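# Test four duct dampers and set working ones to green

## Task

There are four duct dampers; in some of them the blade has slipped off its shaft and jams, which cannot be seen. For each damper that turns freely, slide its status slider cover fully across so green shows; faulty ones must stay showing red. Every damper must still stand behind its own slider, and results that hold only because the robot is pressing on them do not count. At the end, release everything and move the grippers away.

## Robot and tools

Robot: two six-joint arms with parallel grippers, left_arm and right_arm. Scene frame: origin on the table top between the arms, +z up, +x outward over the table, left_arm on the +y side (the names do not refer to image sides). Base of left_arm at (-0.028, +0.301, 0) m; base of right_arm at (+0.032, -0.378, 0) m, both nearly unrotated. Each gripper's fingers point along its own +z and open and close along its y. The reported end_effector_position is the pinch point, roughly 2 cm behind the fingertips when closed; closing pushes the tips about 10 mm further along +z. The printed hand position can be off, more so at long reach.

execute_actions takes {"actions": [...]} with at most one item. An empty list only returns the current state. An action is {"rows": [...], "steps": n} with n from 1 to 15 (default 15); each control step is 1/30 s. Each row drives one step, and the final row is reused if there are fewer rows than steps. A wait is {"steps": n} with no rows, n up to 300, counted from the previous result, and time spent replying is included. The optional "pictures" boolean (default on) attaches both camera images. If a call is refused, nothing is sent.

Each row is a single flat list of 14 numbers covering both arms, always all 14: left_arm waist, shoulder, elbow, forearm roll, wrist pitch, wrist roll, opening, then right_arm in the same order. The six joint values are absolute target angles in radians, in the same convention as the Joint positions line, not offsets. Stated ranges per arm: waist -6.283 to 6.283, shoulder -2.304 to 2.304, elbow -4.224 to 0.061, forearm roll -6.283 to 6.283, wrist pitch -2.164 to 2.164, wrist roll -6.283 to 6.283. A target more than 0.010 rad outside its range, and further out than the current angle, gets the call refused. True ends may differ by up to 0.010 rad; a target beyond the true end is clipped, and the result may say "joint sent to its limit". Opening is an absolute value from -1 (closed) to +1 (fully open, 0.084 m between the pads).

Motion limits: joint targets move at most 3.14 rad/s, need 0.16 s to accelerate, and all joints of an arm are synchronised. Each step's target stays within 0.623 rad of the measured angle. If the targets would put the gripper more than 70 mm from where it is, they are scaled back, so large moves take several calls. After the last row, the arms keep heading for the last target while you think or wait. They give up once they have barely moved for a moment, or when a step is HELD.

Result lines: the state line `left_arm: …` | `right_arm: …` gives each gripper's position (m), quat_wxyz and velocities in the scene frame. Joint positions and Joint velocities list each arm's six joints (rad, rad/s), then the pad gap (m). grip_measured is the measured opening on the command scale. Joint torques are the total drive outputs, with offsets and noise. "joint command not followed" means a clearance check changed or blocked some targets. HELD marks steps on which your row was not sent, in full or in part. MOTOR HOT appears from 65 °C; at 80 °C the arm is braked (OVER-TEMPERATURE FAULT). A TORQUE FAULT, when contact torque reaches a load limit (waist and shoulder 52.2, elbow 43.5, forearm roll 23.4, wrist pitch and wrist roll 16.5 N m, carried weight included), stops the arm, backs off that joint, holds for 10 s and drops the rest of the call.

Gripping: to hold something, command an opening well below grip_measured; the further below, the harder the squeeze, up to about 24 N per pad for objects up to about 6 cm wide. Fast closes can squeeze harder.

zoom_image: {"camera": "cam_left_wrist" or "cam_right_wrist", "region": [x0, y0, x1, y1]} in pixels of that camera's latest image (672x504, origin top-left), at most 504x504. It gives a closer view and does not move anything. Calibration lists a pinhole plus radial model for each camera with K, distortion and T_world_to_cam. Errors are about 0.5% in focal length, 1.5 px in principal point, and 0.5° and 2.5 mm in pose.

read_manual returns only the URDF licence texts. finished_scene {"scene": n} ends scene n (1 or 2), grades it, and cannot be undone. Replying without a tool call ends all remaining scenes.

Suggested order: look, locate the dampers and sliders, probe each damper's blade gently to check whether it turns, slide the covers of the working ones fully across to green, then open the grippers, retreat and finish.

Avoid: knocking anything off the table, tipping a damper or moving it away from its slider, hard pushes or collisions, the arms pressing on each other, and drops or slams. Leave nothing depending on the grippers at the end.

Each tool is called by a JSON object that holds its "name" and its "arguments", one argument or row to a line.

## Session

{"name": "execute_actions", "arguments": {
  "actions": []
}}

Scene clock: 0.00 s of 6600.00 s.
left_arm: end_effector_position=(-0.1600, +0.8315, +0.2764) grip_measured=+1.00 end_effector_quat_wxyz=(+0.726, +0.138, +0.665, -0.109) end_effector_velocity=(-0.000, -0.000, +0.000) end_effector_angular_velocity=(-0.001, +0.000, -0.000) | right_arm: end_effector_position=(+0.5972, -0.1733, +0.2687) grip_measured=+1.00 end_effector_quat_wxyz=(-0.004, -0.112, +0.915, +0.388) end_effector_velocity=(+0.000, +0.000, +0.000) end_effector_angular_velocity=(+0.000, -0.001, +0.000)
Joint positions: left_arm=[ 2.105 -1.131 -1.715 -0.81  -2.083 -0.357  0.084] | right_arm=[ 0.014 -0.578 -1.222  0.993 -1.017  2.238  0.084]
Joint velocities: left_arm=[ 0.     0.     0.     0.    -0.    -0.001 -0.   ] | right_arm=[ 0.     0.001 -0.    -0.     0.     0.     0.   ]
Joint torques (N m, as the arm reports them, + toward a larger angle): no reading

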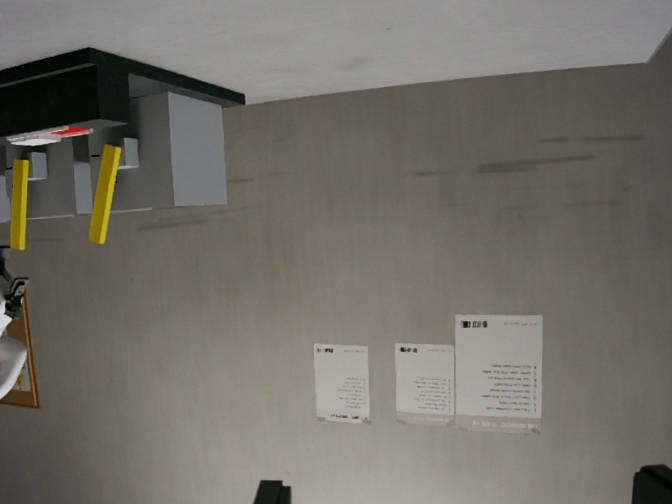

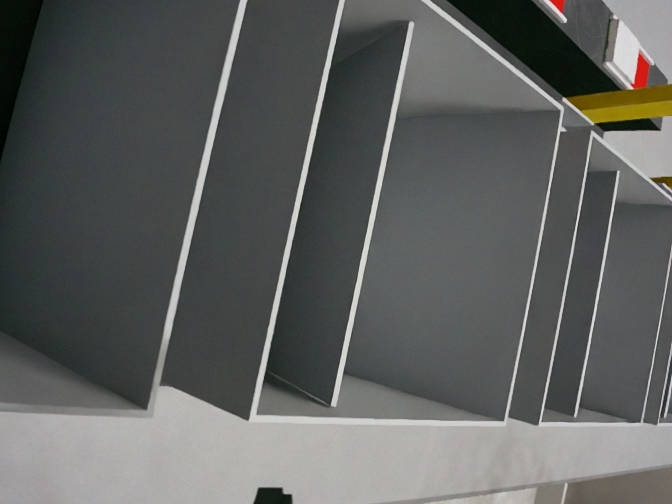

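{"name": "zoom_image", "arguments": {
  "camera": "cam_left_wrist",
  "region": [0, 30, 260, 260]
}}

{"name": "zoom_image", "arguments": {
  "camera": "cam_left_wrist",
  "region": [300, 300, 560, 450]
}}

{"name": "zoom_image", "arguments": {
  "camera": "cam_right_wrist",
  "region": [500, 0, 672, 200]
}}

Region (0, 30, 260, 260) of cam_left_wrist's 672x504 image, scaled by 1.938, with more detail than that image has; it fills the top 446 rows of this view, and the rest is white.

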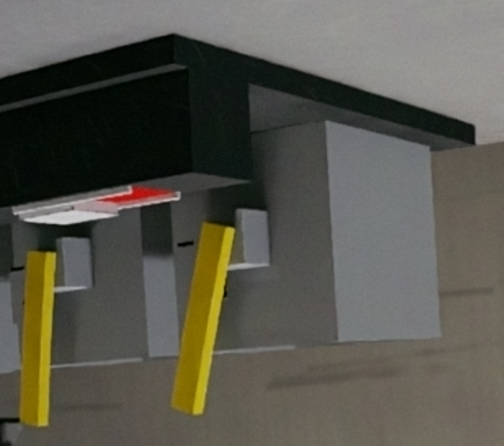

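Region (300, 300, 560, 450) of cam_left_wrist's 672x504 image, scaled by 1.938, with more detail than that image has; it fills the top 291 rows of this view, and the rest is white.

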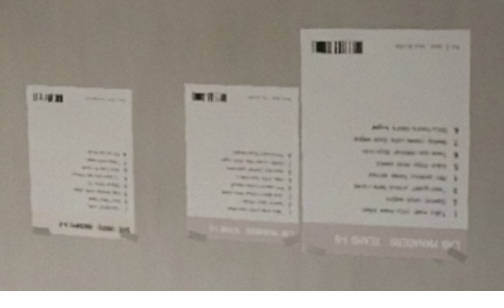

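Region (500, 0, 672, 200) of cam_right_wrist's 672x504 image, scaled by 2.520, with more detail than that image has; it fills the left 433 columns of this view, and the rest is white.

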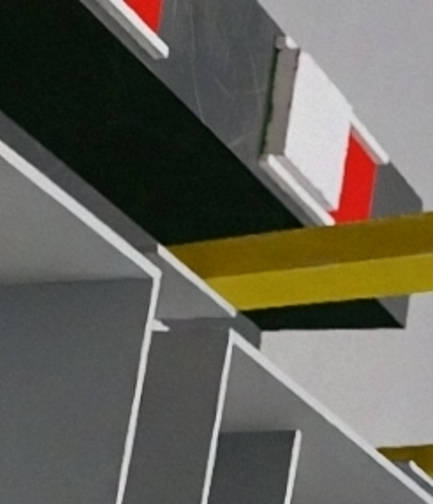

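{"name": "execute_actions", "arguments": {
  "actions": [
    {"rows": [[-0.375, 0.024, -1.164, 0, -1.188, -0.379, 1, 0.424, 0.153, -1.044, 0, -1.197, 0.464, 1]], "steps": 15}
  ],
  "pictures": false
}}

{"name": "execute_actions", "arguments": {
  "actions": [
    {"steps": 45}
  ]
}}

Scene clock: 115.70 s of 6600.00 s.
left_arm: end_effector_position=(+0.0193, +0.7717, +0.3085) grip_measured=+1.00 end_effector_quat_wxyz=(+0.419, +0.391, +0.784, -0.239) end_effector_velocity=(+0.353, -0.110, +0.173) end_effector_angular_velocity=(+1.348, +0.963, -1.454) | right_arm: end_effector_position=(+0.4550, -0.1383, +0.4072) grip_measured=+1.00 end_effector_quat_wxyz=(+0.045, -0.631, +0.740, +0.228) end_effector_velocity=(-0.321, -0.137, +0.257) end_effector_angular_velocity=(-0.685, -1.577, +3.097)
Joint positions: left_arm=[ 1.679 -0.704 -1.423 -0.406 -1.66  -0.369  0.084] | right_arm=[ 0.252 -0.164 -1.119  0.512 -1.122  1.755  0.084]
Joint velocities: left_arm=[-1.102  1.104  0.504  0.8    0.925 -0.021 -0.   ] | right_arm=[ 0.558  1.031  0.241 -1.646 -0.245 -1.671 -0.   ]
Joint torques (N m, as the arm reports them, + toward a larger angle): left_arm=[  0.23  47.37 -16.3   -2.82  -2.17  -0.37] | right_arm=[ -0.06  14.25 -23.17  -2.26  -0.55  -0.79]
Steps of this call (steps 1 to 90: nothing new was sent; then 112.20 s passed at rest; steps 91 to 105: all 15 steps of this action). Readings (joint positions):
91: left_arm=[2.105 -1.131 -1.715 -0.810 -2.083 -0.357] | right_arm=[0.014 -0.578 -1.222 0.993 -1.017 2.238]
92: left_arm=[2.102 -1.127 -1.710 -0.806 -2.078 -0.357] | right_arm=[0.016 -0.575 -1.220 0.989 -1.018 2.233]
94: left_arm=[2.059 -1.084 -1.667 -0.759 -2.030 -0.359] | right_arm=[0.045 -0.530 -1.204 0.941 -1.031 2.185]
98: left_arm=[1.932 -0.956 -1.568 -0.633 -1.905 -0.363] | right_arm=[0.124 -0.401 -1.174 0.813 -1.065 2.058]
105: the state above

Scene clock: 117.20 s of 6600.00 s.
left_arm: end_effector_position=(+0.4161, +0.3018, +0.4788) grip_measured=+1.00 end_effector_quat_wxyz=(+0.005, +0.980, +0.197, -0.025) end_effector_velocity=(-0.005, -0.490, +0.031) end_effector_angular_velocity=(+0.054, -0.139, -1.154) | right_arm: end_effector_position=(+0.3828, -0.2027, +0.4890) grip_measured=+1.00 end_effector_quat_wxyz=(+0.000, +1.000, -0.000, -0.000) end_effector_velocity=(-0.000, -0.000, +0.000) end_effector_angular_velocity=(+0.000, -0.001, -0.000)
Joint positions: left_arm=[ 0.015 -0.013 -1.176 -0.02  -1.211 -0.379  0.084] | right_arm=[ 0.424  0.153 -1.044  0.    -1.197  0.464  0.084]
Joint velocities: left_arm=[-1.134  0.107  0.034  0.057  0.067 -0.001  0.   ] | right_arm=[-0.     0.001  0.     0.     0.     0.     0.   ]
Joint torques (N m, as the arm reports them, + toward a larger angle): left_arm=[ -5.42  27.08 -20.32  -0.24  -0.71  -0.32] | right_arm=[ -1.49  13.89 -24.68  -1.5   -0.19  -0.08]
Steps of this call (steps 1 to 45: the robot went on to your last target). Readings (joint positions):
1: left_arm=[1.643 -0.667 -1.406 -0.380 -1.631 -0.369] | right_arm=[0.271 -0.129 -1.111 0.456 -1.130 1.697]
2: left_arm=[1.607 -0.631 -1.391 -0.357 -1.603 -0.370] | right_arm=[0.289 -0.096 -1.103 0.401 -1.138 1.634]
4: left_arm=[1.537 -0.561 -1.365 -0.315 -1.555 -0.371] | right_arm=[0.325 -0.030 -1.087 0.295 -1.153 1.488]
8: left_arm=[1.399 -0.433 -1.322 -0.247 -1.475 -0.373] | right_arm=[0.386 0.083 -1.061 0.114 -1.180 1.113]
45: the state above
camera_calibration (this result's frames):
cam_left_wrist: T_world_to_cam=[[0.383905, -0.923302, 0.0113932, 0.146072], [-0.922035, -0.382657, 0.0585196, 0.539414], [-0.0496716, -0.0329709, -0.998221, 0.641486], [0, 0, 0, 1]] pos_world=[0.473144, 0.362429, 0.607115]
cam_right_wrist: T_world_to_cam=[[-0.0116018, -0.999927, -0.00347034, -0.163485], [-0.999782, 0.0115398, 0.01739, 0.437166], [-0.0173487, 0.00367134, -0.999843, 0.631086], [0, 0, 0, 1]] pos_world=[0.446123, -0.170834, 0.622817]

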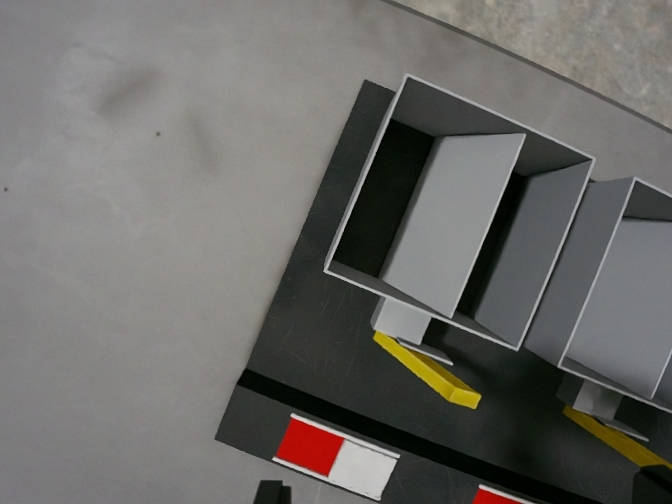

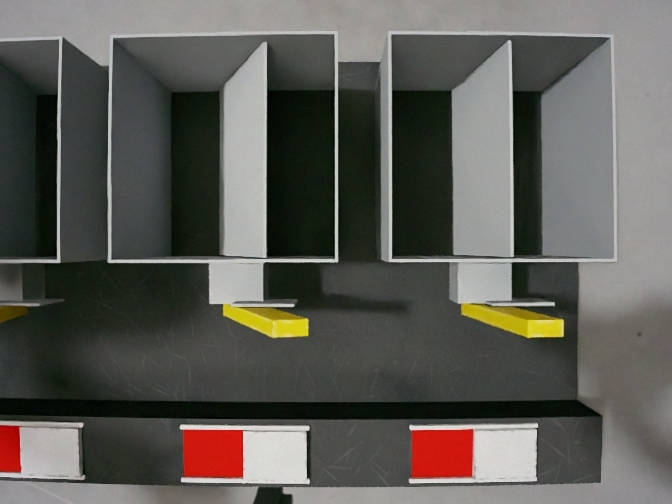

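{"name": "execute_actions", "arguments": {
  "actions": [
    {"steps": 20}
  ]
}}

{"name": "zoom_image", "arguments": {
  "camera": "cam_right_wrist",
  "region": [380, 230, 672, 504]
}}

{"name": "zoom_image", "arguments": {
  "camera": "cam_right_wrist",
  "region": [90, 230, 382, 504]
}}

Scene clock: 122.37 s of 6600.00 s.
left_arm: end_effector_position=(+0.3826, +0.1378, +0.4894) grip_measured=+1.00 end_effector_quat_wxyz=(+0.000, +1.000, +0.000, -0.000) end_effector_velocity=(+0.000, -0.000, -0.000) end_effector_angular_velocity=(-0.000, -0.001, +0.002) | right_arm: end_effector_position=(+0.3828, -0.2027, +0.4890) grip_measured=+1.00 end_effector_quat_wxyz=(+0.000, +1.000, -0.000, +0.000) end_effector_velocity=(-0.000, +0.000, +0.000) end_effector_angular_velocity=(+0.000, -0.000, -0.000)
Joint positions: left_arm=[-0.375  0.024 -1.164 -0.    -1.188 -0.379  0.084] | right_arm=[ 0.424  0.153 -1.044  0.    -1.197  0.464  0.084]
Joint velocities: left_arm=[ 0.    -0.     0.     0.     0.001 -0.001 -0.   ] | right_arm=[ 0.  0.  0.  0.  0.  0. -0.]
Joint torques (N m, as the arm reports them, + toward a larger angle): left_arm=[ -4.3   24.16 -20.06  -0.51  -0.36  -0.28] | right_arm=[  0.99  11.33 -26.49  -1.33   0.1   -0.39]
Steps of this call (steps 1 to 30: the robot went on to your last target; steps 31 to 90: nothing new was sent; then 2.17 s passed at rest). Readings (joint positions):
1: left_arm=[-0.023 -0.009 -1.175 -0.018 -1.209 -0.379] | right_arm=[0.424 0.153 -1.044 0.000 -1.197 0.464]
2: left_arm=[-0.061 -0.006 -1.174 -0.016 -1.206 -0.379] | right_arm=[0.424 0.153 -1.044 0.000 -1.197 0.464]
4: left_arm=[-0.137 0.002 -1.171 -0.012 -1.202 -0.379] | right_arm=[0.424 0.153 -1.044 0.000 -1.197 0.464]
8: left_arm=[-0.289 0.016 -1.167 -0.004 -1.193 -0.379] | right_arm=[0.424 0.153 -1.044 0.000 -1.197 0.464]
90: the state above
All arms were judged still, so your last target was given up. Only a new action makes them travel on or press farther. Fingers that are still opening or closing keep moving.
camera_calibration (this result's frames):
cam_left_wrist: T_world_to_cam=[[-0.00364322, -0.999923, 0.0118748, 0.166037], [-0.999961, 0.00373797, 0.0079664, 0.446443], [-0.00801018, -0.0118453, -0.999898, 0.626989], [0, 0, 0, 1]] pos_world=[0.452053, 0.171782, 0.621396]
cam_right_wrist: T_world_to_cam=[[-0.0115973, -0.999927, -0.00347062, -0.163486], [-0.999782, 0.0115353, 0.0173871, 0.437166], [-0.0173458, 0.00367151, -0.999843, 0.631086], [0, 0, 0, 1]] pos_world=[0.446122, -0.170834, 0.622818]

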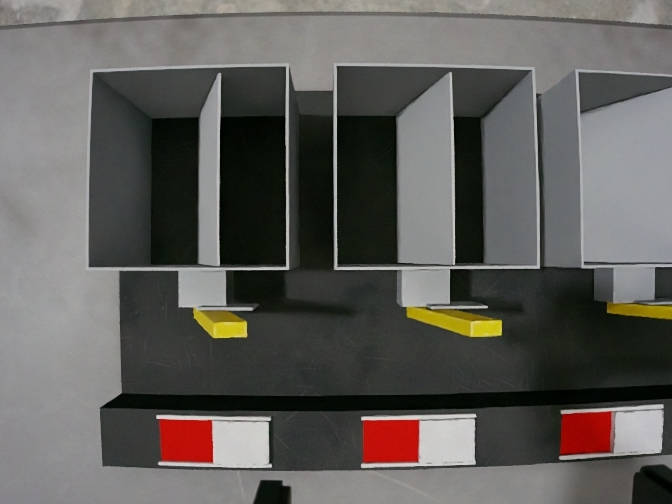

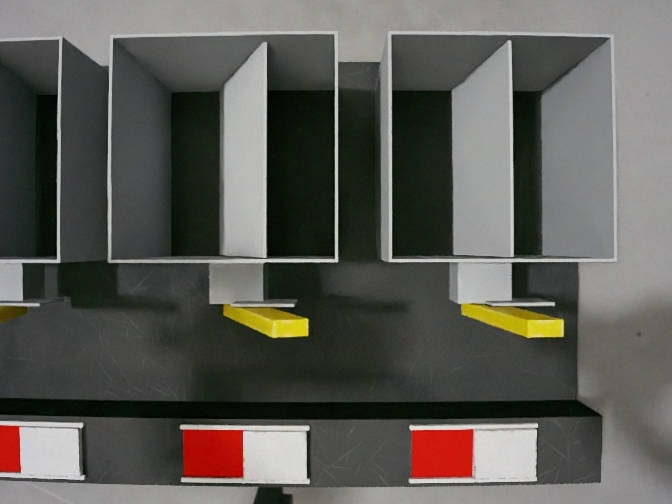

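Region (380, 230, 672, 504) of cam_right_wrist's 672x504 image, scaled by 1.726, with more detail than that image has; it fills the top 473 rows of this view, and the rest is white.

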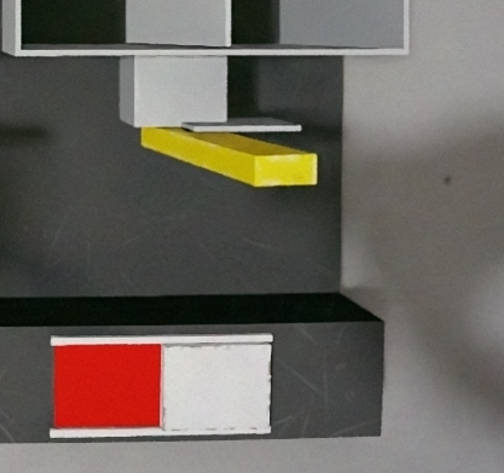

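Region (90, 230, 382, 504) of cam_right_wrist's 672x504 image, scaled by 1.726, with more detail than that image has; it fills the top 473 rows of this view, and the rest is white.

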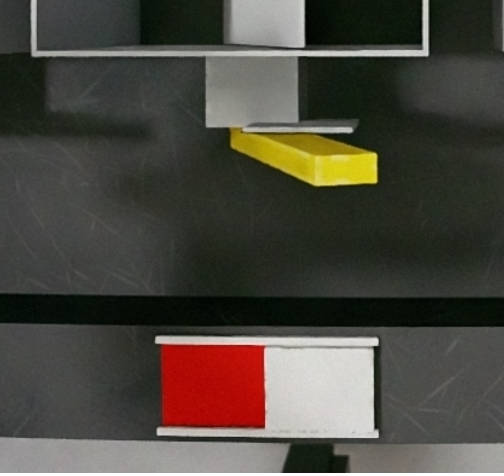

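{"name": "execute_actions", "arguments": {
  "actions": [
    {"rows": [[-0.4077, -0.2663, -0.8584, 0, -0.5921, -0.4117, -1, 0.3103, -0.0892, -0.6472, 0, -0.558, 0.3503, -1]], "steps": 15}
  ],
  "pictures": false
}}

{"name": "execute_actions", "arguments": {
  "actions": [
    {"steps": 20}
  ]
}}

Scene clock: 232.33 s of 6600.00 s.
left_arm: end_effector_position=(+0.4067, +0.1153, +0.2822) grip_measured=-1.00 end_effector_quat_wxyz=(-0.000, +1.000, +0.000, -0.000) end_effector_velocity=(-0.047, -0.012, -0.495) end_effector_angular_velocity=(+0.000, +0.000, +0.001) | right_arm: end_effector_position=(+0.4075, -0.2291, +0.2851) grip_measured=-1.00 end_effector_quat_wxyz=(+0.000, +1.000, -0.000, -0.001) end_effector_velocity=(-0.053, -0.114, -0.475) end_effector_angular_velocity=(+0.001, -0.002, -0.000)
Joint positions: left_arm=[-0.4   -0.202 -0.926 -0.    -0.725 -0.404  0.   ] | right_arm=[ 0.338 -0.031 -0.743 -0.    -0.714  0.378  0.   ]
Joint velocities: left_arm=[-0.063 -0.557  0.586 -0.     1.143 -0.063  0.   ] | right_arm=[-0.214 -0.453  0.745  0.     1.2   -0.214  0.   ]
Joint torques (N m, as the arm reports them, + toward a larger angle): left_arm=[ -4.38  33.17 -18.07  -0.75  -0.55  -0.25] | right_arm=[  1.53  18.76 -24.04  -2.8   -0.41  -0.37]
Steps of this call (steps 1 to 90: nothing new was sent; then 106.47 s passed at rest; steps 91 to 105: all 15 steps of this action). Readings (joint positions):
91: left_arm=[-0.375 0.024 -1.164 0.000 -1.188 -0.379] | right_arm=[0.424 0.153 -1.044 0.000 -1.197 0.464]
92: left_arm=[-0.375 0.023 -1.162 0.000 -1.183 -0.379] | right_arm=[0.423 0.152 -1.042 0.000 -1.192 0.463]
94: left_arm=[-0.378 0.001 -1.140 0.000 -1.133 -0.382] | right_arm=[0.414 0.134 -1.013 0.000 -1.141 0.454]
98: left_arm=[-0.386 -0.074 -1.061 0.000 -0.987 -0.390] | right_arm=[0.387 0.074 -0.914 0.000 -0.988 0.427]
105: the state above

Scene clock: 233.00 s of 6600.00 s.
left_arm: end_effector_position=(+0.3982, +0.1152, +0.2261) grip_measured=-1.00 end_effector_quat_wxyz=(+0.000, +1.000, +0.000, +0.000) end_effector_velocity=(-0.001, +0.000, -0.001) end_effector_angular_velocity=(+0.001, +0.002, +0.000) | right_arm: end_effector_position=(+0.3964, -0.2450, +0.2261) grip_measured=-1.00 end_effector_quat_wxyz=(-0.000, +1.000, -0.000, +0.000) end_effector_velocity=(-0.001, -0.000, -0.001) end_effector_angular_velocity=(-0.001, +0.002, -0.000)
Joint positions: left_arm=[-0.408 -0.266 -0.859  0.    -0.592 -0.412  0.   ] | right_arm=[ 0.31  -0.089 -0.647  0.    -0.558  0.35   0.   ]
Joint velocities: left_arm=[ 0.    -0.001  0.002 -0.     0.001  0.     0.   ] | right_arm=[-0.    -0.001  0.002 -0.     0.001 -0.     0.   ]
Joint torques (N m, as the arm reports them, + toward a larger angle): left_arm=[ -3.97  33.58 -17.72  -0.86  -0.35  -0.27] | right_arm=[  0.5   17.5  -22.05  -2.48  -0.29  -0.26]
Steps of this call (steps 1 to 20: the robot went on to your last target). Readings (joint positions):
1: left_arm=[-0.403 -0.220 -0.907 -0.000 -0.687 -0.406] | right_arm=[0.331 -0.046 -0.718 -0.000 -0.673 0.371]
2: left_arm=[-0.404 -0.238 -0.888 -0.000 -0.652 -0.408] | right_arm=[0.324 -0.061 -0.694 -0.000 -0.635 0.364]
4: left_arm=[-0.407 -0.261 -0.864 -0.000 -0.611 -0.411] | right_arm=[0.314 -0.082 -0.659 -0.000 -0.583 0.355]
8: left_arm=[-0.408 -0.264 -0.860 0.000 -0.594 -0.412] | right_arm=[0.311 -0.088 -0.649 0.000 -0.561 0.351]
20: the state above
camera_calibration (this result's frames):
cam_left_wrist: T_world_to_cam=[[-0.00363578, -0.999922, 0.0119883, 0.146617], [-0.999963, 0.00372833, 0.00770697, 0.464309], [-0.00775106, -0.0119598, -0.999898, 0.363499], [0, 0, 0, 1]] pos_world=[0.467643, 0.149221, 0.358126]
cam_right_wrist: T_world_to_cam=[[-0.0115691, -0.999927, -0.00356715, -0.206578], [-0.999787, 0.0115064, 0.0171281, 0.455887], [-0.0170858, 0.00376455, -0.999847, 0.368521], [0, 0, 0, 1]] pos_world=[0.459697, -0.213196, 0.359919]

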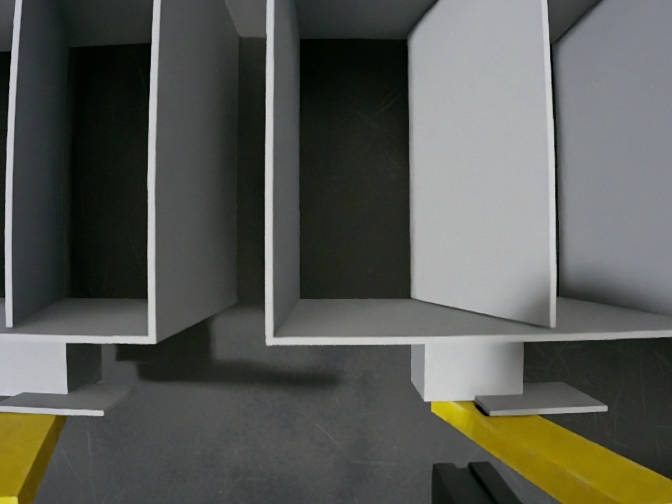

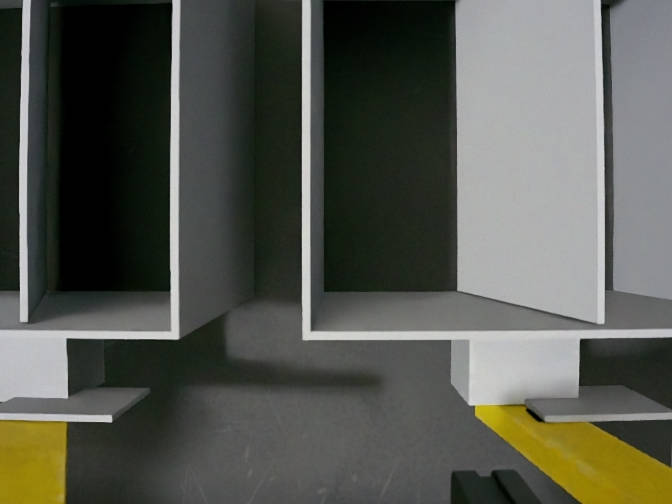

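{"name": "execute_actions", "arguments": {
  "actions": [
    {"rows": [[-0.4113,-0.2682,-0.8609,0,-0.5927,-0.4153,-1,0.3053,-0.0879,-0.6458,0,-0.5579,0.3453,-1],[-0.4149,-0.2701,-0.8634,0,-0.5933,-0.4189,-1,0.3003,-0.0866,-0.6444,0,-0.5578,0.3403,-1],[-0.4186,-0.272,-0.8659,0,-0.5939,-0.4226,-1,0.2953,-0.0853,-0.643,0,-0.5577,0.3353,-1],[-0.4222,-0.2739,-0.8684,0,-0.5945,-0.4262,-1,0.2903,-0.084,-0.6416,0,-0.5576,0.3303,-1],[-0.4258,-0.2758,-0.8709,0,-0.5951,-0.4298,-1,0.2854,-0.0827,-0.6402,0,-0.5575,0.3254,-1],[-0.4294,-0.2777,-0.8734,0,-0.5957,-0.4334,-1,0.2804,-0.0814,-0.6388,0,-0.5574,0.3204,-1],[-0.433,-0.2796,-0.8759,0,-0.5963,-0.437,-1,0.2754,-0.0801,-0.6374,0,-0.5573,0.3154,-1],[-0.4366,-0.2816,-0.8784,0,-0.5968,-0.4406,-1,0.2704,-0.0787,-0.6359,0,-0.5572,0.3104,-1],[-0.4403,-0.2835,-0.8809,0,-0.5974,-0.4443,-1,0.2654,-0.0774,-0.6345,0,-0.5571,0.3054,-1],[-0.4439,-0.2854,-0.8834,0,-0.598,-0.4479,-1,0.2604,-0.0761,-0.6331,0,-0.557,0.3004,-1],[-0.4475,-0.2873,-0.8859,0,-0.5986,-0.4515,-1,0.2554,-0.0748,-0.6317,0,-0.5569,0.2954,-1],[-0.4511,-0.2892,-0.8884,0,-0.5992,-0.4551,-1,0.2504,-0.0735,-0.6303,0,-0.5568,0.2904,-1],[-0.4547,-0.2911,-0.8909,0,-0.5998,-0.4587,-1,0.2454,-0.0722,-0.6289,0,-0.5567,0.2854,-1],[-0.4583,-0.293,-0.8934,0,-0.6004,-0.4623,-1,0.2404,-0.0709,-0.6275,0,-0.5566,0.2804,-1],[-0.462,-0.2949,-0.8959,0,-0.601,-0.466,-1,0.2354,-0.0696,-0.6261,0,-0.5565,0.2754,-1]], "steps": 15}
  ],
  "pictures": false
}}

{"name": "execute_actions", "arguments": {
  "actions": [
    {"steps": 8}
  ]
}}

Scene clock: 257.00 s of 6600.00 s.
left_arm: end_effector_position=(+0.3990, +0.0914, +0.2260) grip_measured=-1.00 end_effector_quat_wxyz=(-0.000, +1.000, +0.000, -0.000) end_effector_velocity=(-0.000, -0.056, -0.001) end_effector_angular_velocity=(+0.002, +0.004, +0.002) | right_arm: end_effector_position=(+0.3975, -0.2699, +0.2261) grip_measured=-1.00 end_effector_quat_wxyz=(-0.000, +1.000, -0.000, +0.000) end_effector_velocity=(+0.001, -0.059, +0.000) end_effector_angular_velocity=(+0.001, -0.002, +0.001)
Joint positions: left_arm=[-0.453 -0.29  -0.89   0.    -0.6   -0.457  0.   ] | right_arm=[ 0.248 -0.073 -0.63   0.    -0.557  0.288  0.   ]
Joint velocities: left_arm=[-0.107 -0.057 -0.073  0.    -0.02  -0.109  0.   ] | right_arm=[-0.149  0.039  0.041 -0.     0.004 -0.149  0.   ]
Joint torques (N m, as the arm reports them, + toward a larger angle): left_arm=[ -5.36  34.33 -18.73  -1.22  -0.11  -0.56] | right_arm=[ -1.48  14.92 -21.79  -2.59  -0.15  -0.37]
Steps of this call (steps 1 to 15: the robot went on to your last target; steps 16 to 90: nothing new was sent; then 20.50 s passed at rest; steps 91 to 105: all 15 steps of this action). Readings (joint positions):
91: left_arm=[-0.408 -0.266 -0.858 0.000 -0.592 -0.412] | right_arm=[0.310 -0.089 -0.647 0.000 -0.558 0.350]
92: left_arm=[-0.409 -0.267 -0.859 0.000 -0.592 -0.413] | right_arm=[0.309 -0.089 -0.647 0.000 -0.558 0.349]
94: left_arm=[-0.414 -0.270 -0.863 0.000 -0.593 -0.418] | right_arm=[0.302 -0.087 -0.645 0.000 -0.558 0.341]
98: left_arm=[-0.428 -0.277 -0.872 -0.000 -0.595 -0.432] | right_arm=[0.283 -0.082 -0.639 -0.000 -0.557 0.323]
105: the state above

Scene clock: 257.27 s of 6600.00 s.
left_arm: end_effector_position=(+0.3991, +0.0867, +0.2261) grip_measured=-1.00 end_effector_quat_wxyz=(-0.000, +1.000, +0.000, -0.000) end_effector_velocity=(-0.000, -0.001, +0.000) end_effector_angular_velocity=(-0.000, -0.000, -0.000) | right_arm: end_effector_position=(+0.3975, -0.2747, +0.2261) grip_measured=-1.00 end_effector_quat_wxyz=(-0.000, +1.000, -0.000, +0.000) end_effector_velocity=(-0.001, -0.001, -0.001) end_effector_angular_velocity=(-0.001, +0.003, -0.000)
Joint positions: left_arm=[-0.462 -0.295 -0.896  0.    -0.601 -0.466  0.   ] | right_arm=[ 0.236 -0.07  -0.626  0.    -0.556  0.276  0.   ]
Joint velocities: left_arm=[-0.001 -0.    -0.001 -0.    -0.    -0.001  0.   ] | right_arm=[-0.002 -0.001  0.001 -0.    -0.001 -0.001  0.   ]
Joint torques (N m, as the arm reports them, + toward a larger angle): left_arm=[ -5.24  34.57 -18.39  -1.14  -0.12  -0.29] | right_arm=[ -0.55  18.55 -22.72  -2.84  -0.29   0.03]
Steps of this call (steps 1 to 8: the robot went on to your last target). Readings (joint positions):
1: left_arm=[-0.457 -0.292 -0.892 0.000 -0.600 -0.461] | right_arm=[0.243 -0.072 -0.628 0.000 -0.556 0.283]
2: left_arm=[-0.459 -0.294 -0.894 0.000 -0.601 -0.463] | right_arm=[0.239 -0.071 -0.627 0.000 -0.556 0.279]
4: left_arm=[-0.461 -0.295 -0.895 0.000 -0.601 -0.465] | right_arm=[0.236 -0.070 -0.626 0.000 -0.556 0.277]
8: the state above
camera_calibration (this result's frames):
cam_left_wrist: T_world_to_cam=[[-0.00352828, -0.999925, 0.0117414, 0.118107], [-0.99996, 0.0036247, 0.00820147, 0.465137], [-0.00824342, -0.011712, -0.999897, 0.363298], [0, 0, 0, 1]] pos_world=[0.46853, 0.120667, 0.35806]
cam_right_wrist: T_world_to_cam=[[-0.0114771, -0.999928, -0.00351446, -0.236332], [-0.999785, 0.0114147, 0.0172872, 0.457268], [-0.0172459, 0.00371212, -0.999844, 0.36866], [0, 0, 0, 1]] pos_world=[0.460816, -0.242903, 0.359867]

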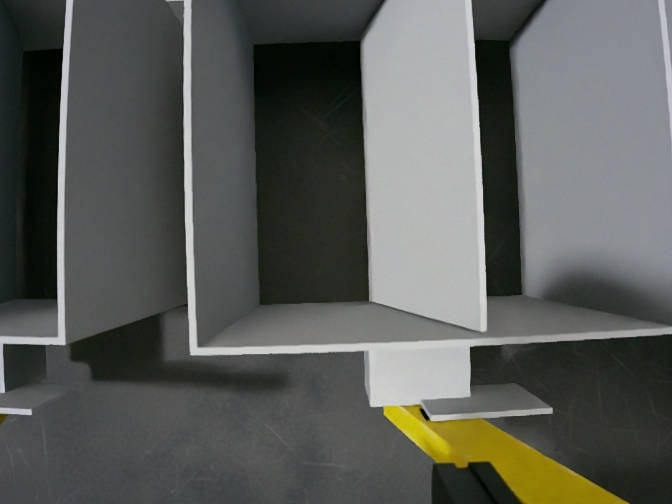

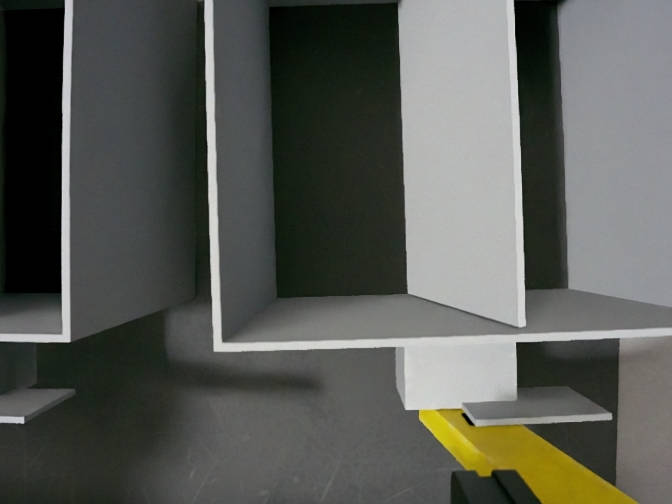

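{"name": "execute_actions", "arguments": {
  "actions": [
    {"rows": [[-0.4412,-0.2336,-0.9598,0,-0.7262,-0.4452,-1,0.2383,-0.0106,-0.7098,0,-0.6992,0.2783,-1]], "steps": 9}
  ],
  "pictures": false
}}

{"name": "execute_actions", "arguments": {
  "actions": [
    {"rows": [[-0.4401,-0.5345,-1.2704,0,-0.7358,-0.4441,1,0.0715,-0.28,-0.914,0,-0.6341,0.1115,1]], "steps": 15}
  ],
  "pictures": false
}}

{"name": "execute_actions", "arguments": {
  "actions": [
    {"steps": 10}
  ]
}}

Scene clock: 377.57 s of 6600.00 s.
left_arm: end_effector_position=(+0.4111, +0.0916, +0.2802) grip_measured=-1.00 end_effector_quat_wxyz=(+0.001, +1.000, +0.000, +0.002) end_effector_velocity=(-0.023, +0.014, -0.012) end_effector_angular_velocity=(+0.042, +0.089, -0.004) | right_arm: end_effector_position=(+0.4110, -0.2699, +0.2795) grip_measured=-1.00 end_effector_quat_wxyz=(-0.000, +1.000, -0.000, +0.002) end_effector_velocity=(-0.018, -0.004, +0.007) end_effector_angular_velocity=(-0.021, +0.070, +0.001)
Joint positions: left_arm=[-0.442 -0.233 -0.96   0.    -0.722 -0.446  0.   ] | right_arm=[ 0.238 -0.011 -0.709  0.    -0.694  0.278  0.   ]
Joint velocities: left_arm=[ 0.006 -0.009  0.018 -0.002 -0.071  0.011  0.   ] | right_arm=[ 0.002  0.011 -0.006 -0.001 -0.09   0.002  0.   ]
Joint torques (N m, as the arm reports them, + toward a larger angle): left_arm=[ -4.82  30.47 -18.04  -0.63  -0.43  -0.2 ] | right_arm=[ -0.23  16.75 -22.73  -3.15   0.02   0.  ]
Steps of this call (steps 1 to 30: the robot went on to your last target; steps 31 to 90: nothing new was sent; then 117.00 s passed at rest; steps 91 to 99: all 9 steps of this action). Readings (joint positions):
91: left_arm=[-0.462 -0.295 -0.896 -0.000 -0.601 -0.466] | right_arm=[0.235 -0.070 -0.626 -0.000 -0.557 0.275]
92: left_arm=[-0.461 -0.293 -0.898 -0.000 -0.606 -0.465] | right_arm=[0.235 -0.068 -0.628 -0.000 -0.562 0.276]
94: left_arm=[-0.454 -0.272 -0.919 -0.000 -0.654 -0.457] | right_arm=[0.236 -0.049 -0.655 -0.000 -0.612 0.277]
98: left_arm=[-0.442 -0.234 -0.960 0.000 -0.719 -0.446] | right_arm=[0.238 -0.012 -0.708 0.000 -0.690 0.278]
99: the state above

Scene clock: 378.07 s of 6600.00 s.
left_arm: end_effector_position=(+0.5097, +0.0455, +0.2409) grip_measured=+0.99 end_effector_quat_wxyz=(+0.000, +1.000, +0.000, +0.000) end_effector_velocity=(+0.008, -0.004, +0.007) end_effector_angular_velocity=(-0.006, -0.013, -0.000) | right_arm: end_effector_position=(+0.5096, -0.3241, +0.2404) grip_measured=+1.00 end_effector_quat_wxyz=(-0.000, +1.000, -0.000, +0.000) end_effector_velocity=(+0.005, -0.001, +0.000) end_effector_angular_velocity=(+0.001, -0.004, +0.006)
Joint positions: left_arm=[-0.44  -0.532 -1.269 -0.    -0.736 -0.444  0.084] | right_arm=[ 0.073 -0.278 -0.913 -0.    -0.635  0.112  0.084]
Joint velocities: left_arm=[ 0.    -0.004 -0.023 -0.    -0.005  0.001  0.02 ] | right_arm=[-0.004 -0.009 -0.012  0.     0.001 -0.011  0.   ]
Joint torques (N m, as the arm reports them, + toward a larger angle): left_arm=[ -4.46  44.58 -17.73  -0.78  -0.41  -0.33] | right_arm=[ -1.27  23.68 -23.07  -1.99   0.21  -0.32]
Steps of this call (steps 1 to 15: all 15 steps of this action). Readings (joint positions):
1: left_arm=[-0.441 -0.234 -0.960 -0.000 -0.724 -0.446] | right_arm=[0.238 -0.011 -0.709 -0.000 -0.697 0.278]
2: left_arm=[-0.441 -0.238 -0.963 -0.000 -0.725 -0.445] | right_arm=[0.236 -0.015 -0.712 -0.000 -0.697 0.275]
4: left_arm=[-0.441 -0.284 -1.014 -0.000 -0.728 -0.445] | right_arm=[0.206 -0.064 -0.750 0.000 -0.686 0.243]
8: left_arm=[-0.441 -0.455 -1.188 0.000 -0.732 -0.444] | right_arm=[0.111 -0.216 -0.865 -0.000 -0.649 0.152]
15: the state above

Scene clock: 378.40 s of 6600.00 s.
left_arm: end_effector_position=(+0.5101, +0.0453, +0.2402) grip_measured=+1.00 end_effector_quat_wxyz=(+0.000, +1.000, +0.000, +0.000) end_effector_velocity=(+0.000, -0.000, -0.001) end_effector_angular_velocity=(+0.000, +0.001, -0.000) | right_arm: end_effector_position=(+0.5101, -0.3245, +0.2400) grip_measured=+1.00 end_effector_quat_wxyz=(+0.000, +1.000, -0.000, -0.000) end_effector_velocity=(+0.000, -0.001, -0.000) end_effector_angular_velocity=(-0.000, +0.000, -0.001)
Joint positions: left_arm=[-0.44  -0.534 -1.27  -0.    -0.736 -0.444  0.084] | right_arm=[ 0.072 -0.28  -0.914  0.    -0.634  0.112  0.084]
Joint velocities: left_arm=[ 0.    -0.002 -0.002 -0.     0.     0.     0.   ] | right_arm=[-0.001 -0.001 -0.001 -0.     0.    -0.    -0.   ]
Joint torques (N m, as the arm reports them, + toward a larger angle): left_arm=[ -3.83  45.82 -18.48  -0.55  -0.37  -0.34] | right_arm=[ -0.25  21.81 -22.68  -1.82  -0.02  -0.01]
Steps of this call (steps 1 to 10: the robot went on to your last target). Readings (joint positions):
1: left_arm=[-0.440 -0.532 -1.269 -0.000 -0.736 -0.444] | right_arm=[0.073 -0.278 -0.913 0.000 -0.634 0.112]
2: left_arm=[-0.440 -0.532 -1.269 -0.000 -0.736 -0.444] | right_arm=[0.072 -0.279 -0.913 0.000 -0.634 0.112]
4: left_arm=[-0.440 -0.533 -1.270 -0.000 -0.736 -0.444] | right_arm=[0.072 -0.279 -0.913 0.000 -0.634 0.112]
8: left_arm=[-0.440 -0.534 -1.270 -0.000 -0.736 -0.444] | right_arm=[0.072 -0.280 -0.914 0.000 -0.634 0.112]
10: the state above
camera_calibration (this result's frames):
cam_left_wrist: T_world_to_cam=[[-0.00363302, -0.999922, 0.0119561, 0.0769711], [-0.999963, 0.0037265, 0.00780608, 0.576317], [-0.00785003, -0.0119273, -0.999898, 0.377605], [0, 0, 0, 1]] pos_world=[0.57954, 0.0793213, 0.372147]
cam_right_wrist: T_world_to_cam=[[-0.0114816, -0.999928, -0.00346127, -0.284808], [-0.999783, 0.0114196, 0.0174363, 0.570181], [-0.0173955, 0.00366071, -0.999842, 0.3848], [0, 0, 0, 1]] pos_world=[0.573481, -0.292707, 0.373812]

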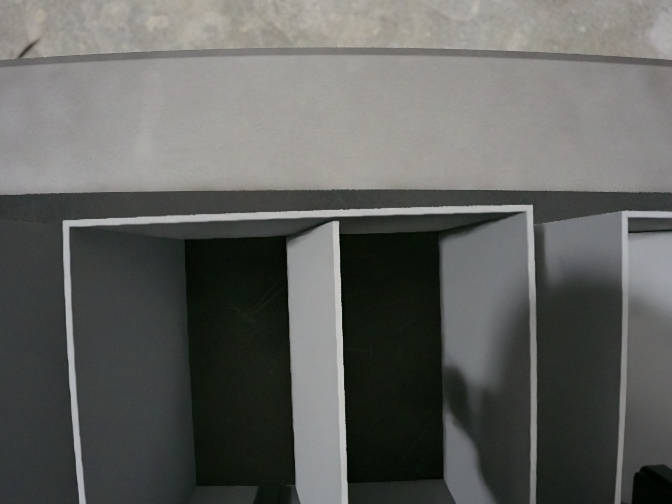

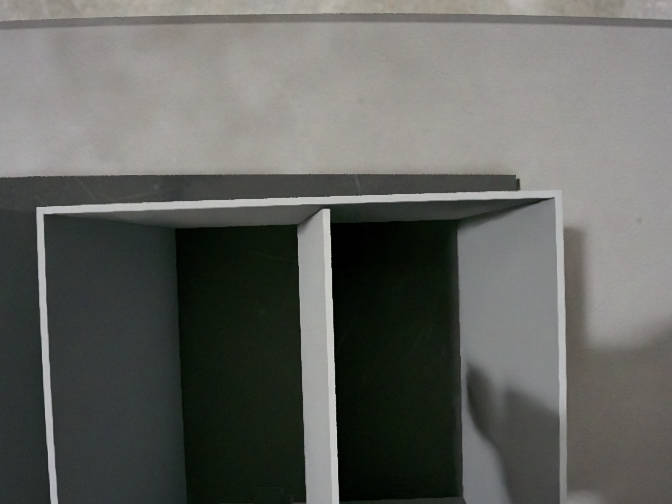

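{"name": "execute_actions", "arguments": {
  "actions": [
    {"rows": [[-0.4401,-0.5439,-1.267,0,-0.723,-0.4441,1,0.0715,-0.2917,-0.9104,0,-0.6188,0.1115,1],[-0.4401,-0.5533,-1.2637,0,-0.7102,-0.4441,1,0.0715,-0.3034,-0.9069,0,-0.6035,0.1115,1],[-0.4401,-0.5627,-1.2603,0,-0.6975,-0.4441,1,0.0715,-0.3151,-0.9033,0,-0.5883,0.1115,1],[-0.4401,-0.5721,-1.2569,0,-0.6847,-0.4441,1,0.0715,-0.3268,-0.8998,0,-0.573,0.1115,1],[-0.4401,-0.5816,-1.2536,0,-0.6719,-0.4441,1,0.0715,-0.3386,-0.8962,0,-0.5577,0.1115,1],[-0.4401,-0.591,-1.2502,0,-0.6591,-0.4441,1,0.0715,-0.3503,-0.8926,0,-0.5424,0.1115,1],[-0.4401,-0.6004,-1.2468,0,-0.6463,-0.4441,1,0.0715,-0.362,-0.8891,0,-0.5271,0.1115,1],[-0.4401,-0.6098,-1.2434,0,-0.6336,-0.4441,1,0.0715,-0.3737,-0.8855,0,-0.5119,0.1115,1],[-0.4401,-0.6192,-1.2401,0,-0.6208,-0.4441,1,0.0715,-0.3854,-0.882,0,-0.4966,0.1115,1],[-0.4401,-0.6286,-1.2367,0,-0.608,-0.4441,1,0.0715,-0.3971,-0.8784,0,-0.4813,0.1115,1]], "steps": 15}
  ]
}}

Scene clock: 412.33 s of 6600.00 s.
left_arm: end_effector_position=(+0.5097, +0.0455, +0.1712) grip_measured=+1.00 end_effector_quat_wxyz=(-0.000, +1.000, +0.000, -0.001) end_effector_velocity=(+0.014, -0.007, +0.006) end_effector_angular_velocity=(-0.021, -0.045, +0.000) | right_arm: end_effector_position=(+0.5098, -0.3246, +0.1716) grip_measured=+1.00 end_effector_quat_wxyz=(+0.000, +1.000, -0.000, -0.001) end_effector_velocity=(+0.013, +0.001, -0.003) end_effector_angular_velocity=(+0.005, -0.039, -0.001)
Joint positions: left_arm=[-0.44  -0.628 -1.236 -0.    -0.61  -0.444  0.084] | right_arm=[ 0.071 -0.396 -0.878 -0.    -0.484  0.112  0.084]
Joint velocities: left_arm=[ 0.     0.    -0.014  0.     0.035 -0.     0.   ] | right_arm=[-0.001 -0.012 -0.008  0.001  0.044 -0.     0.   ]
Joint torques (N m, as the arm reports them, + toward a larger angle): left_arm=[ -4.74  50.36 -18.14  -0.79  -0.43  -0.28] | right_arm=[ -3.63  25.35 -21.66  -1.83  -0.64  -0.24]
Steps of this call (steps 1 to 15: the robot went on to your last target; steps 16 to 90: nothing new was sent; then 30.43 s passed at rest; steps 91 to 105: all 15 steps of this action). Readings (joint positions):
91: left_arm=[-0.440 -0.535 -1.270 0.000 -0.736 -0.444] | right_arm=[0.072 -0.280 -0.914 0.000 -0.634 0.112]
92: left_arm=[-0.440 -0.536 -1.270 0.000 -0.732 -0.444] | right_arm=[0.072 -0.282 -0.914 0.000 -0.630 0.111]
94: left_arm=[-0.440 -0.548 -1.266 0.000 -0.715 -0.444] | right_arm=[0.072 -0.298 -0.909 0.000 -0.610 0.112]
98: left_arm=[-0.440 -0.586 -1.252 -0.000 -0.667 -0.444] | right_arm=[0.071 -0.343 -0.895 -0.000 -0.553 0.112]
105: the state above
camera_calibration (this result's frames):
cam_left_wrist: T_world_to_cam=[[-0.00359486, -0.999931, 0.0111658, 0.0781106], [-0.999948, 0.00370113, 0.00951205, 0.576126], [-0.00955272, -0.011131, -0.999892, 0.309507], [0, 0, 0, 1]] pos_world=[0.579334, 0.079418, 0.303122]
cam_right_wrist: T_world_to_cam=[[-0.0115777, -0.999928, -0.00328777, -0.285145], [-0.999758, 0.011514, 0.0187645, 0.57085], [-0.0187253, 0.00350422, -0.999819, 0.316939], [0, 0, 0, 1]] pos_world=[0.573345, -0.292807, 0.305233]

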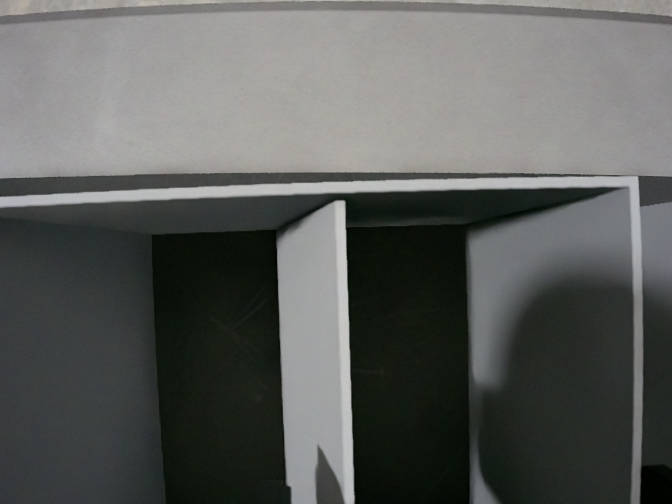

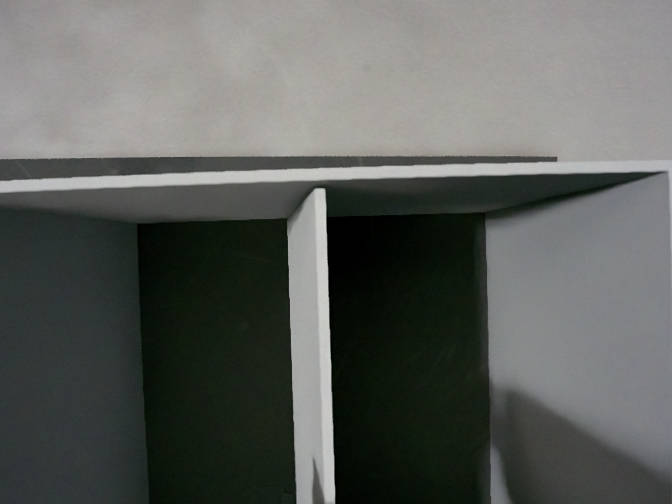

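{"name": "execute_actions", "arguments": {
  "actions": [
    {"rows": [[-0.4401,-0.6286,-1.2367,0,-0.608,-0.4441,0.92,0.0715,-0.3971,-0.8784,0,-0.4813,0.1115,0.92],[-0.4401,-0.6286,-1.2367,0,-0.608,-0.4441,0.85,0.0715,-0.3971,-0.8784,0,-0.4813,0.1115,0.85],[-0.4401,-0.6286,-1.2367,0,-0.608,-0.4441,0.79,0.0715,-0.3971,-0.8784,0,-0.4813,0.1115,0.79],[-0.4401,-0.6286,-1.2367,0,-0.608,-0.4441,0.74,0.0715,-0.3971,-0.8784,0,-0.4813,0.1115,0.74],[-0.4401,-0.6286,-1.2367,0,-0.608,-0.4441,0.7,0.0715,-0.3971,-0.8784,0,-0.4813,0.1115,0.7],[-0.4401,-0.6286,-1.2367,0,-0.608,-0.4441,0.66,0.0715,-0.3971,-0.8784,0,-0.4813,0.1115,0.66],[-0.4401,-0.6286,-1.2367,0,-0.608,-0.4441,0.62,0.0715,-0.3971,-0.8784,0,-0.4813,0.1115,0.62],[-0.4401,-0.6286,-1.2367,0,-0.608,-0.4441,0.58,0.0715,-0.3971,-0.8784,0,-0.4813,0.1115,0.58],[-0.4401,-0.6286,-1.2367,0,-0.608,-0.4441,0.54,0.0715,-0.3971,-0.8784,0,-0.4813,0.1115,0.54],[-0.4401,-0.6286,-1.2367,0,-0.608,-0.4441,0.5,0.0715,-0.3971,-0.8784,0,-0.4813,0.1115,0.5],[-0.4401,-0.6286,-1.2367,0,-0.608,-0.4441,0.46,0.0715,-0.3971,-0.8784,0,-0.4813,0.1115,0.46],[-0.4401,-0.6286,-1.2367,0,-0.608,-0.4441,0.42,0.0715,-0.3971,-0.8784,0,-0.4813,0.1115,0.42],[-0.4401,-0.6286,-1.2367,0,-0.608,-0.4441,0.38,0.0715,-0.3971,-0.8784,0,-0.4813,0.1115,0.38],[-0.4401,-0.6286,-1.2367,0,-0.608,-0.4441,0.34,0.0715,-0.3971,-0.8784,0,-0.4813,0.1115,0.34],[-0.4401,-0.6286,-1.2367,0,-0.608,-0.4441,0.3,0.0715,-0.3971,-0.8784,0,-0.4813,0.1115,0.3]], "steps": 15}
  ],
  "pictures": false
}}

{"name": "execute_actions", "arguments": {
  "actions": [
    {"steps": 10}
  ]
}}

Scene clock: 437.60 s of 6600.00 s.
left_arm: end_effector_position=(+0.5104, +0.0450, +0.1714) grip_measured=+0.54 end_effector_quat_wxyz=(+0.000, +1.000, +0.000, +0.000) end_effector_velocity=(+0.000, +0.000, +0.000) end_effector_angular_velocity=(+0.000, -0.001, -0.003) | right_arm: end_effector_position=(+0.5104, -0.3247, +0.1711) grip_measured=+0.33 end_effector_quat_wxyz=(+0.000, +1.000, -0.000, +0.000) end_effector_velocity=(-0.002, +0.001, -0.003) end_effector_angular_velocity=(+0.000, +0.004, +0.000)
Joint positions: left_arm=[-0.44  -0.628 -1.237 -0.    -0.608 -0.444  0.066] | right_arm=[ 0.071 -0.397 -0.879 -0.    -0.481  0.111  0.058]
Joint velocities: left_arm=[ 0.     0.    -0.001  0.001  0.     0.003  0.   ] | right_arm=[ 0.003 -0.003  0.004  0.002  0.003  0.001 -0.051]
Joint torques (N m, as the arm reports them, + toward a larger angle): left_arm=[ -1.5   44.29 -15.69   0.28  -0.74   0.2 ] | right_arm=[  2.83  19.6  -19.36  -2.58  -0.01  -0.12]
Steps of this call (steps 1 to 15: the robot went on to your last target; steps 16 to 90: nothing new was sent; then 21.77 s passed at rest; steps 91 to 105: all 15 steps of this action). Readings (joint positions):
91: left_arm=[-0.440 -0.629 -1.237 -0.000 -0.608 -0.444] | right_arm=[0.071 -0.397 -0.878 -0.000 -0.481 0.112]
92: left_arm=[-0.440 -0.629 -1.237 0.000 -0.608 -0.444] | right_arm=[0.071 -0.397 -0.878 0.000 -0.481 0.112]
94: left_arm=[-0.440 -0.629 -1.237 0.000 -0.608 -0.444] | right_arm=[0.072 -0.397 -0.878 -0.000 -0.481 0.111]
98: left_arm=[-0.440 -0.629 -1.237 -0.000 -0.608 -0.444] | right_arm=[0.072 -0.397 -0.879 0.000 -0.481 0.111]
105: the state above

Scene clock: 437.93 s of 6600.00 s.
left_arm: end_effector_position=(+0.5104, +0.0451, +0.1713) grip_measured=+0.54 end_effector_quat_wxyz=(+0.000, +1.000, +0.000, +0.000) end_effector_velocity=(+0.000, -0.000, +0.000) end_effector_angular_velocity=(-0.000, -0.000, -0.001) | right_arm: end_effector_position=(+0.5103, -0.3246, +0.1710) grip_measured=+0.30 end_effector_quat_wxyz=(-0.000, +1.000, -0.000, +0.000) end_effector_velocity=(+0.000, +0.000, +0.000) end_effector_angular_velocity=(+0.000, -0.000, +0.000)
Joint positions: left_arm=[-0.44  -0.628 -1.237 -0.    -0.608 -0.444  0.066] | right_arm=[ 0.071 -0.397 -0.878 -0.    -0.481  0.111  0.057]
Joint velocities: left_arm=[-0.     0.001 -0.     0.    -0.     0.001  0.   ] | right_arm=[ 0. -0. -0.  0. -0.  0.  0.]
Joint torques (N m, as the arm reports them, + toward a larger angle): left_arm=[ -1.15  40.87 -14.43   0.72  -0.72   0.14] | right_arm=[  0.89  20.7  -17.63  -0.64  -0.13   0.13]
Steps of this call (steps 1 to 10: the robot went on to your last target). Readings (joint positions):
1: left_arm=[-0.440 -0.628 -1.237 -0.000 -0.608 -0.444] | right_arm=[0.071 -0.397 -0.879 -0.000 -0.481 0.111]
2: left_arm=[-0.440 -0.628 -1.237 -0.000 -0.608 -0.444] | right_arm=[0.071 -0.397 -0.878 -0.000 -0.481 0.111]
4: left_arm=[-0.440 -0.628 -1.237 -0.000 -0.608 -0.444] | right_arm=[0.071 -0.397 -0.878 -0.000 -0.481 0.111]
8: left_arm=[-0.440 -0.628 -1.237 -0.000 -0.608 -0.444] | right_arm=[0.071 -0.397 -0.878 -0.000 -0.481 0.111]
10: the state above
camera_calibration (this result's frames):
cam_left_wrist: T_world_to_cam=[[-0.00363359, -0.999918, 0.0122735, 0.0775338], [-0.999967, 0.00372272, 0.00724643, 0.577225], [-0.00729153, -0.0122468, -0.999898, 0.308483], [0, 0, 0, 1]] pos_world=[0.579737, 0.0791565, 0.303317]
cam_right_wrist: T_world_to_cam=[[-0.0115827, -0.999927, -0.00348526, -0.285056], [-0.999786, 0.0115212, 0.0171791, 0.571641], [-0.0171377, 0.0036835, -0.999846, 0.315679], [0, 0, 0, 1]] pos_world=[0.573627, -0.292784, 0.304816]

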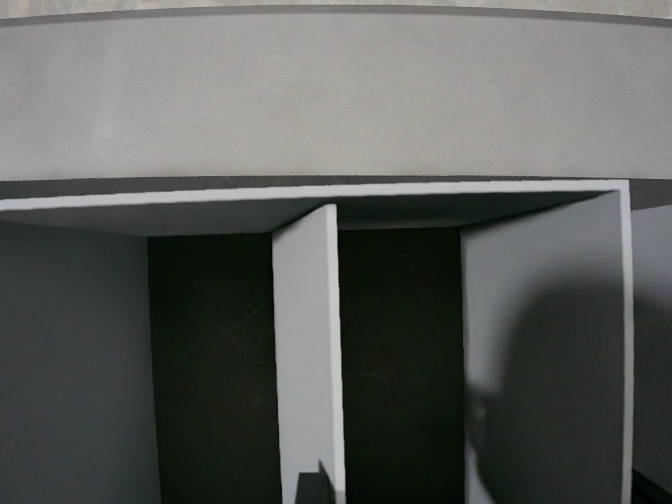

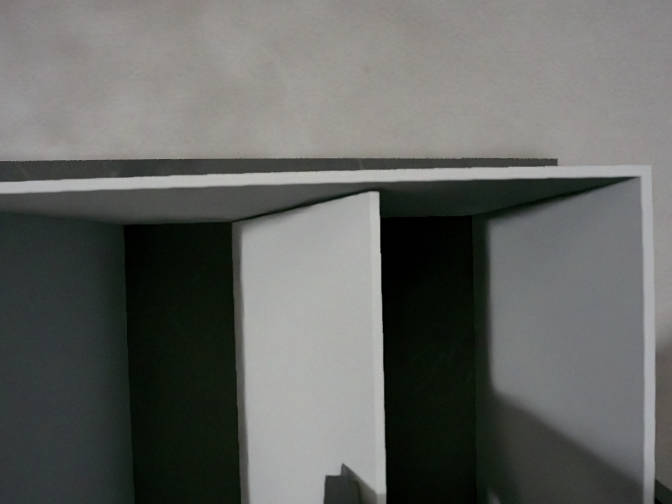

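{"name": "execute_actions", "arguments": {
  "actions": [
    {"rows": [[-0.4401,-0.6286,-1.2367,0,-0.608,-0.4441,0.22,0.0715,-0.3971,-0.8784,0,-0.4813,0.1115,0.5],[-0.4401,-0.6286,-1.2367,0,-0.608,-0.4441,0.14,0.0715,-0.3971,-0.8784,0,-0.4813,0.1115,0.7],[-0.4401,-0.6286,-1.2367,0,-0.608,-0.4441,0.06,0.0715,-0.3971,-0.8784,0,-0.4813,0.1115,0.85],[-0.4401,-0.6286,-1.2367,0,-0.608,-0.4441,-0.02,0.0715,-0.3971,-0.8784,0,-0.4813,0.1115,1],[-0.4401,-0.6286,-1.2367,0,-0.608,-0.4441,-0.1,0.0715,-0.3971,-0.8784,0,-0.4813,0.1115,1],[-0.4401,-0.6286,-1.2367,0,-0.608,-0.4441,-0.2,0.0715,-0.3971,-0.8784,0,-0.4813,0.1115,1]], "steps": 12}
  ],
  "pictures": false
}}

{"name": "execute_actions", "arguments": {
  "actions": [
    {"rows": [[-0.4401,-0.6286,-1.2367,0,-0.608,-0.4441,1,0.0715,-0.3971,-0.8784,0,-0.4813,0.1115,1]], "steps": 8}
  ],
  "pictures": false
}}

Scene clock: 458.63 s of 6600.00 s.
left_arm: end_effector_position=(+0.5102, +0.0453, +0.1710) grip_measured=+0.54 end_effector_quat_wxyz=(+0.000, +1.000, +0.000, +0.000) end_effector_velocity=(-0.000, +0.000, -0.000) end_effector_angular_velocity=(+0.001, +0.001, -0.001) | right_arm: end_effector_position=(+0.5101, -0.3246, +0.1709) grip_measured=+1.00 end_effector_quat_wxyz=(+0.000, +1.000, -0.000, -0.000) end_effector_velocity=(+0.001, -0.000, +0.001) end_effector_angular_velocity=(+0.000, -0.003, +0.001)
Joint positions: left_arm=[-0.44  -0.629 -1.237 -0.    -0.608 -0.444  0.067] | right_arm=[ 0.072 -0.397 -0.878  0.    -0.481  0.112  0.084]
Joint velocities: left_arm=[ 0.    -0.    -0.     0.    -0.001  0.001  0.   ] | right_arm=[-0.     0.001 -0.001 -0.     0.001 -0.001 -0.   ]
Joint torques (N m, as the arm reports them, + toward a larger angle): left_arm=[  1.26  35.98 -11.22   1.34  -1.66   0.29] | right_arm=[  1.36  22.24 -21.26  -1.62  -0.11  -0.54]
Steps of this call (steps 1 to 15: the robot went on to your last target; steps 16 to 90: nothing new was sent; then 17.30 s passed at rest; steps 91 to 102: all 12 steps of this action). Readings (joint positions):
91: left_arm=[-0.440 -0.629 -1.237 -0.000 -0.608 -0.444] | right_arm=[0.072 -0.397 -0.878 0.000 -0.481 0.112]
92: left_arm=[-0.440 -0.629 -1.237 -0.000 -0.608 -0.444] | right_arm=[0.072 -0.397 -0.878 0.000 -0.482 0.112]
94: left_arm=[-0.440 -0.629 -1.237 -0.000 -0.608 -0.444] | right_arm=[0.072 -0.397 -0.878 0.000 -0.482 0.112]
98: left_arm=[-0.440 -0.629 -1.237 -0.000 -0.608 -0.444] | right_arm=[0.072 -0.397 -0.878 0.000 -0.482 0.112]
102: the state above

Scene clock: 458.90 s of 6600.00 s.
left_arm: end_effector_position=(+0.5093, +0.0460, +0.1700) grip_measured=+1.00 end_effector_quat_wxyz=(-0.001, +1.000, -0.000, -0.001) end_effector_velocity=(+0.007, -0.005, +0.008) end_effector_angular_velocity=(-0.012, -0.022, +0.001) | right_arm: end_effector_position=(+0.5102, -0.3246, +0.1710) grip_measured=+1.00 end_effector_quat_wxyz=(+0.000, +1.000, -0.000, -0.000) end_effector_velocity=(+0.000, +0.000, +0.000) end_effector_angular_velocity=(+0.000, -0.001, +0.000)
Joint positions: left_arm=[-0.44  -0.629 -1.235  0.    -0.609 -0.444  0.084] | right_arm=[ 0.072 -0.397 -0.878  0.    -0.481  0.112  0.084]
Joint velocities: left_arm=[-0.002  0.006 -0.011 -0.002  0.007 -0.001  0.   ] | right_arm=[ 0.     0.001 -0.    -0.     0.     0.     0.   ]
Joint torques (N m, as the arm reports them, + toward a larger angle): left_arm=[ -4.26  46.3  -17.94  -0.53  -0.43  -0.31] | right_arm=[  1.73  25.21 -20.89  -2.92  -0.22  -0.41]
Steps of this call (steps 1 to 8: all 8 steps of this action). Readings (joint positions):
1: left_arm=[-0.440 -0.629 -1.237 -0.000 -0.608 -0.444] | right_arm=[0.072 -0.397 -0.878 0.000 -0.481 0.112]
2: left_arm=[-0.440 -0.629 -1.236 0.000 -0.609 -0.444] | right_arm=[0.072 -0.397 -0.878 0.000 -0.481 0.112]
4: left_arm=[-0.439 -0.630 -1.234 0.001 -0.610 -0.444] | right_arm=[0.072 -0.397 -0.878 0.000 -0.481 0.112]
8: the state above


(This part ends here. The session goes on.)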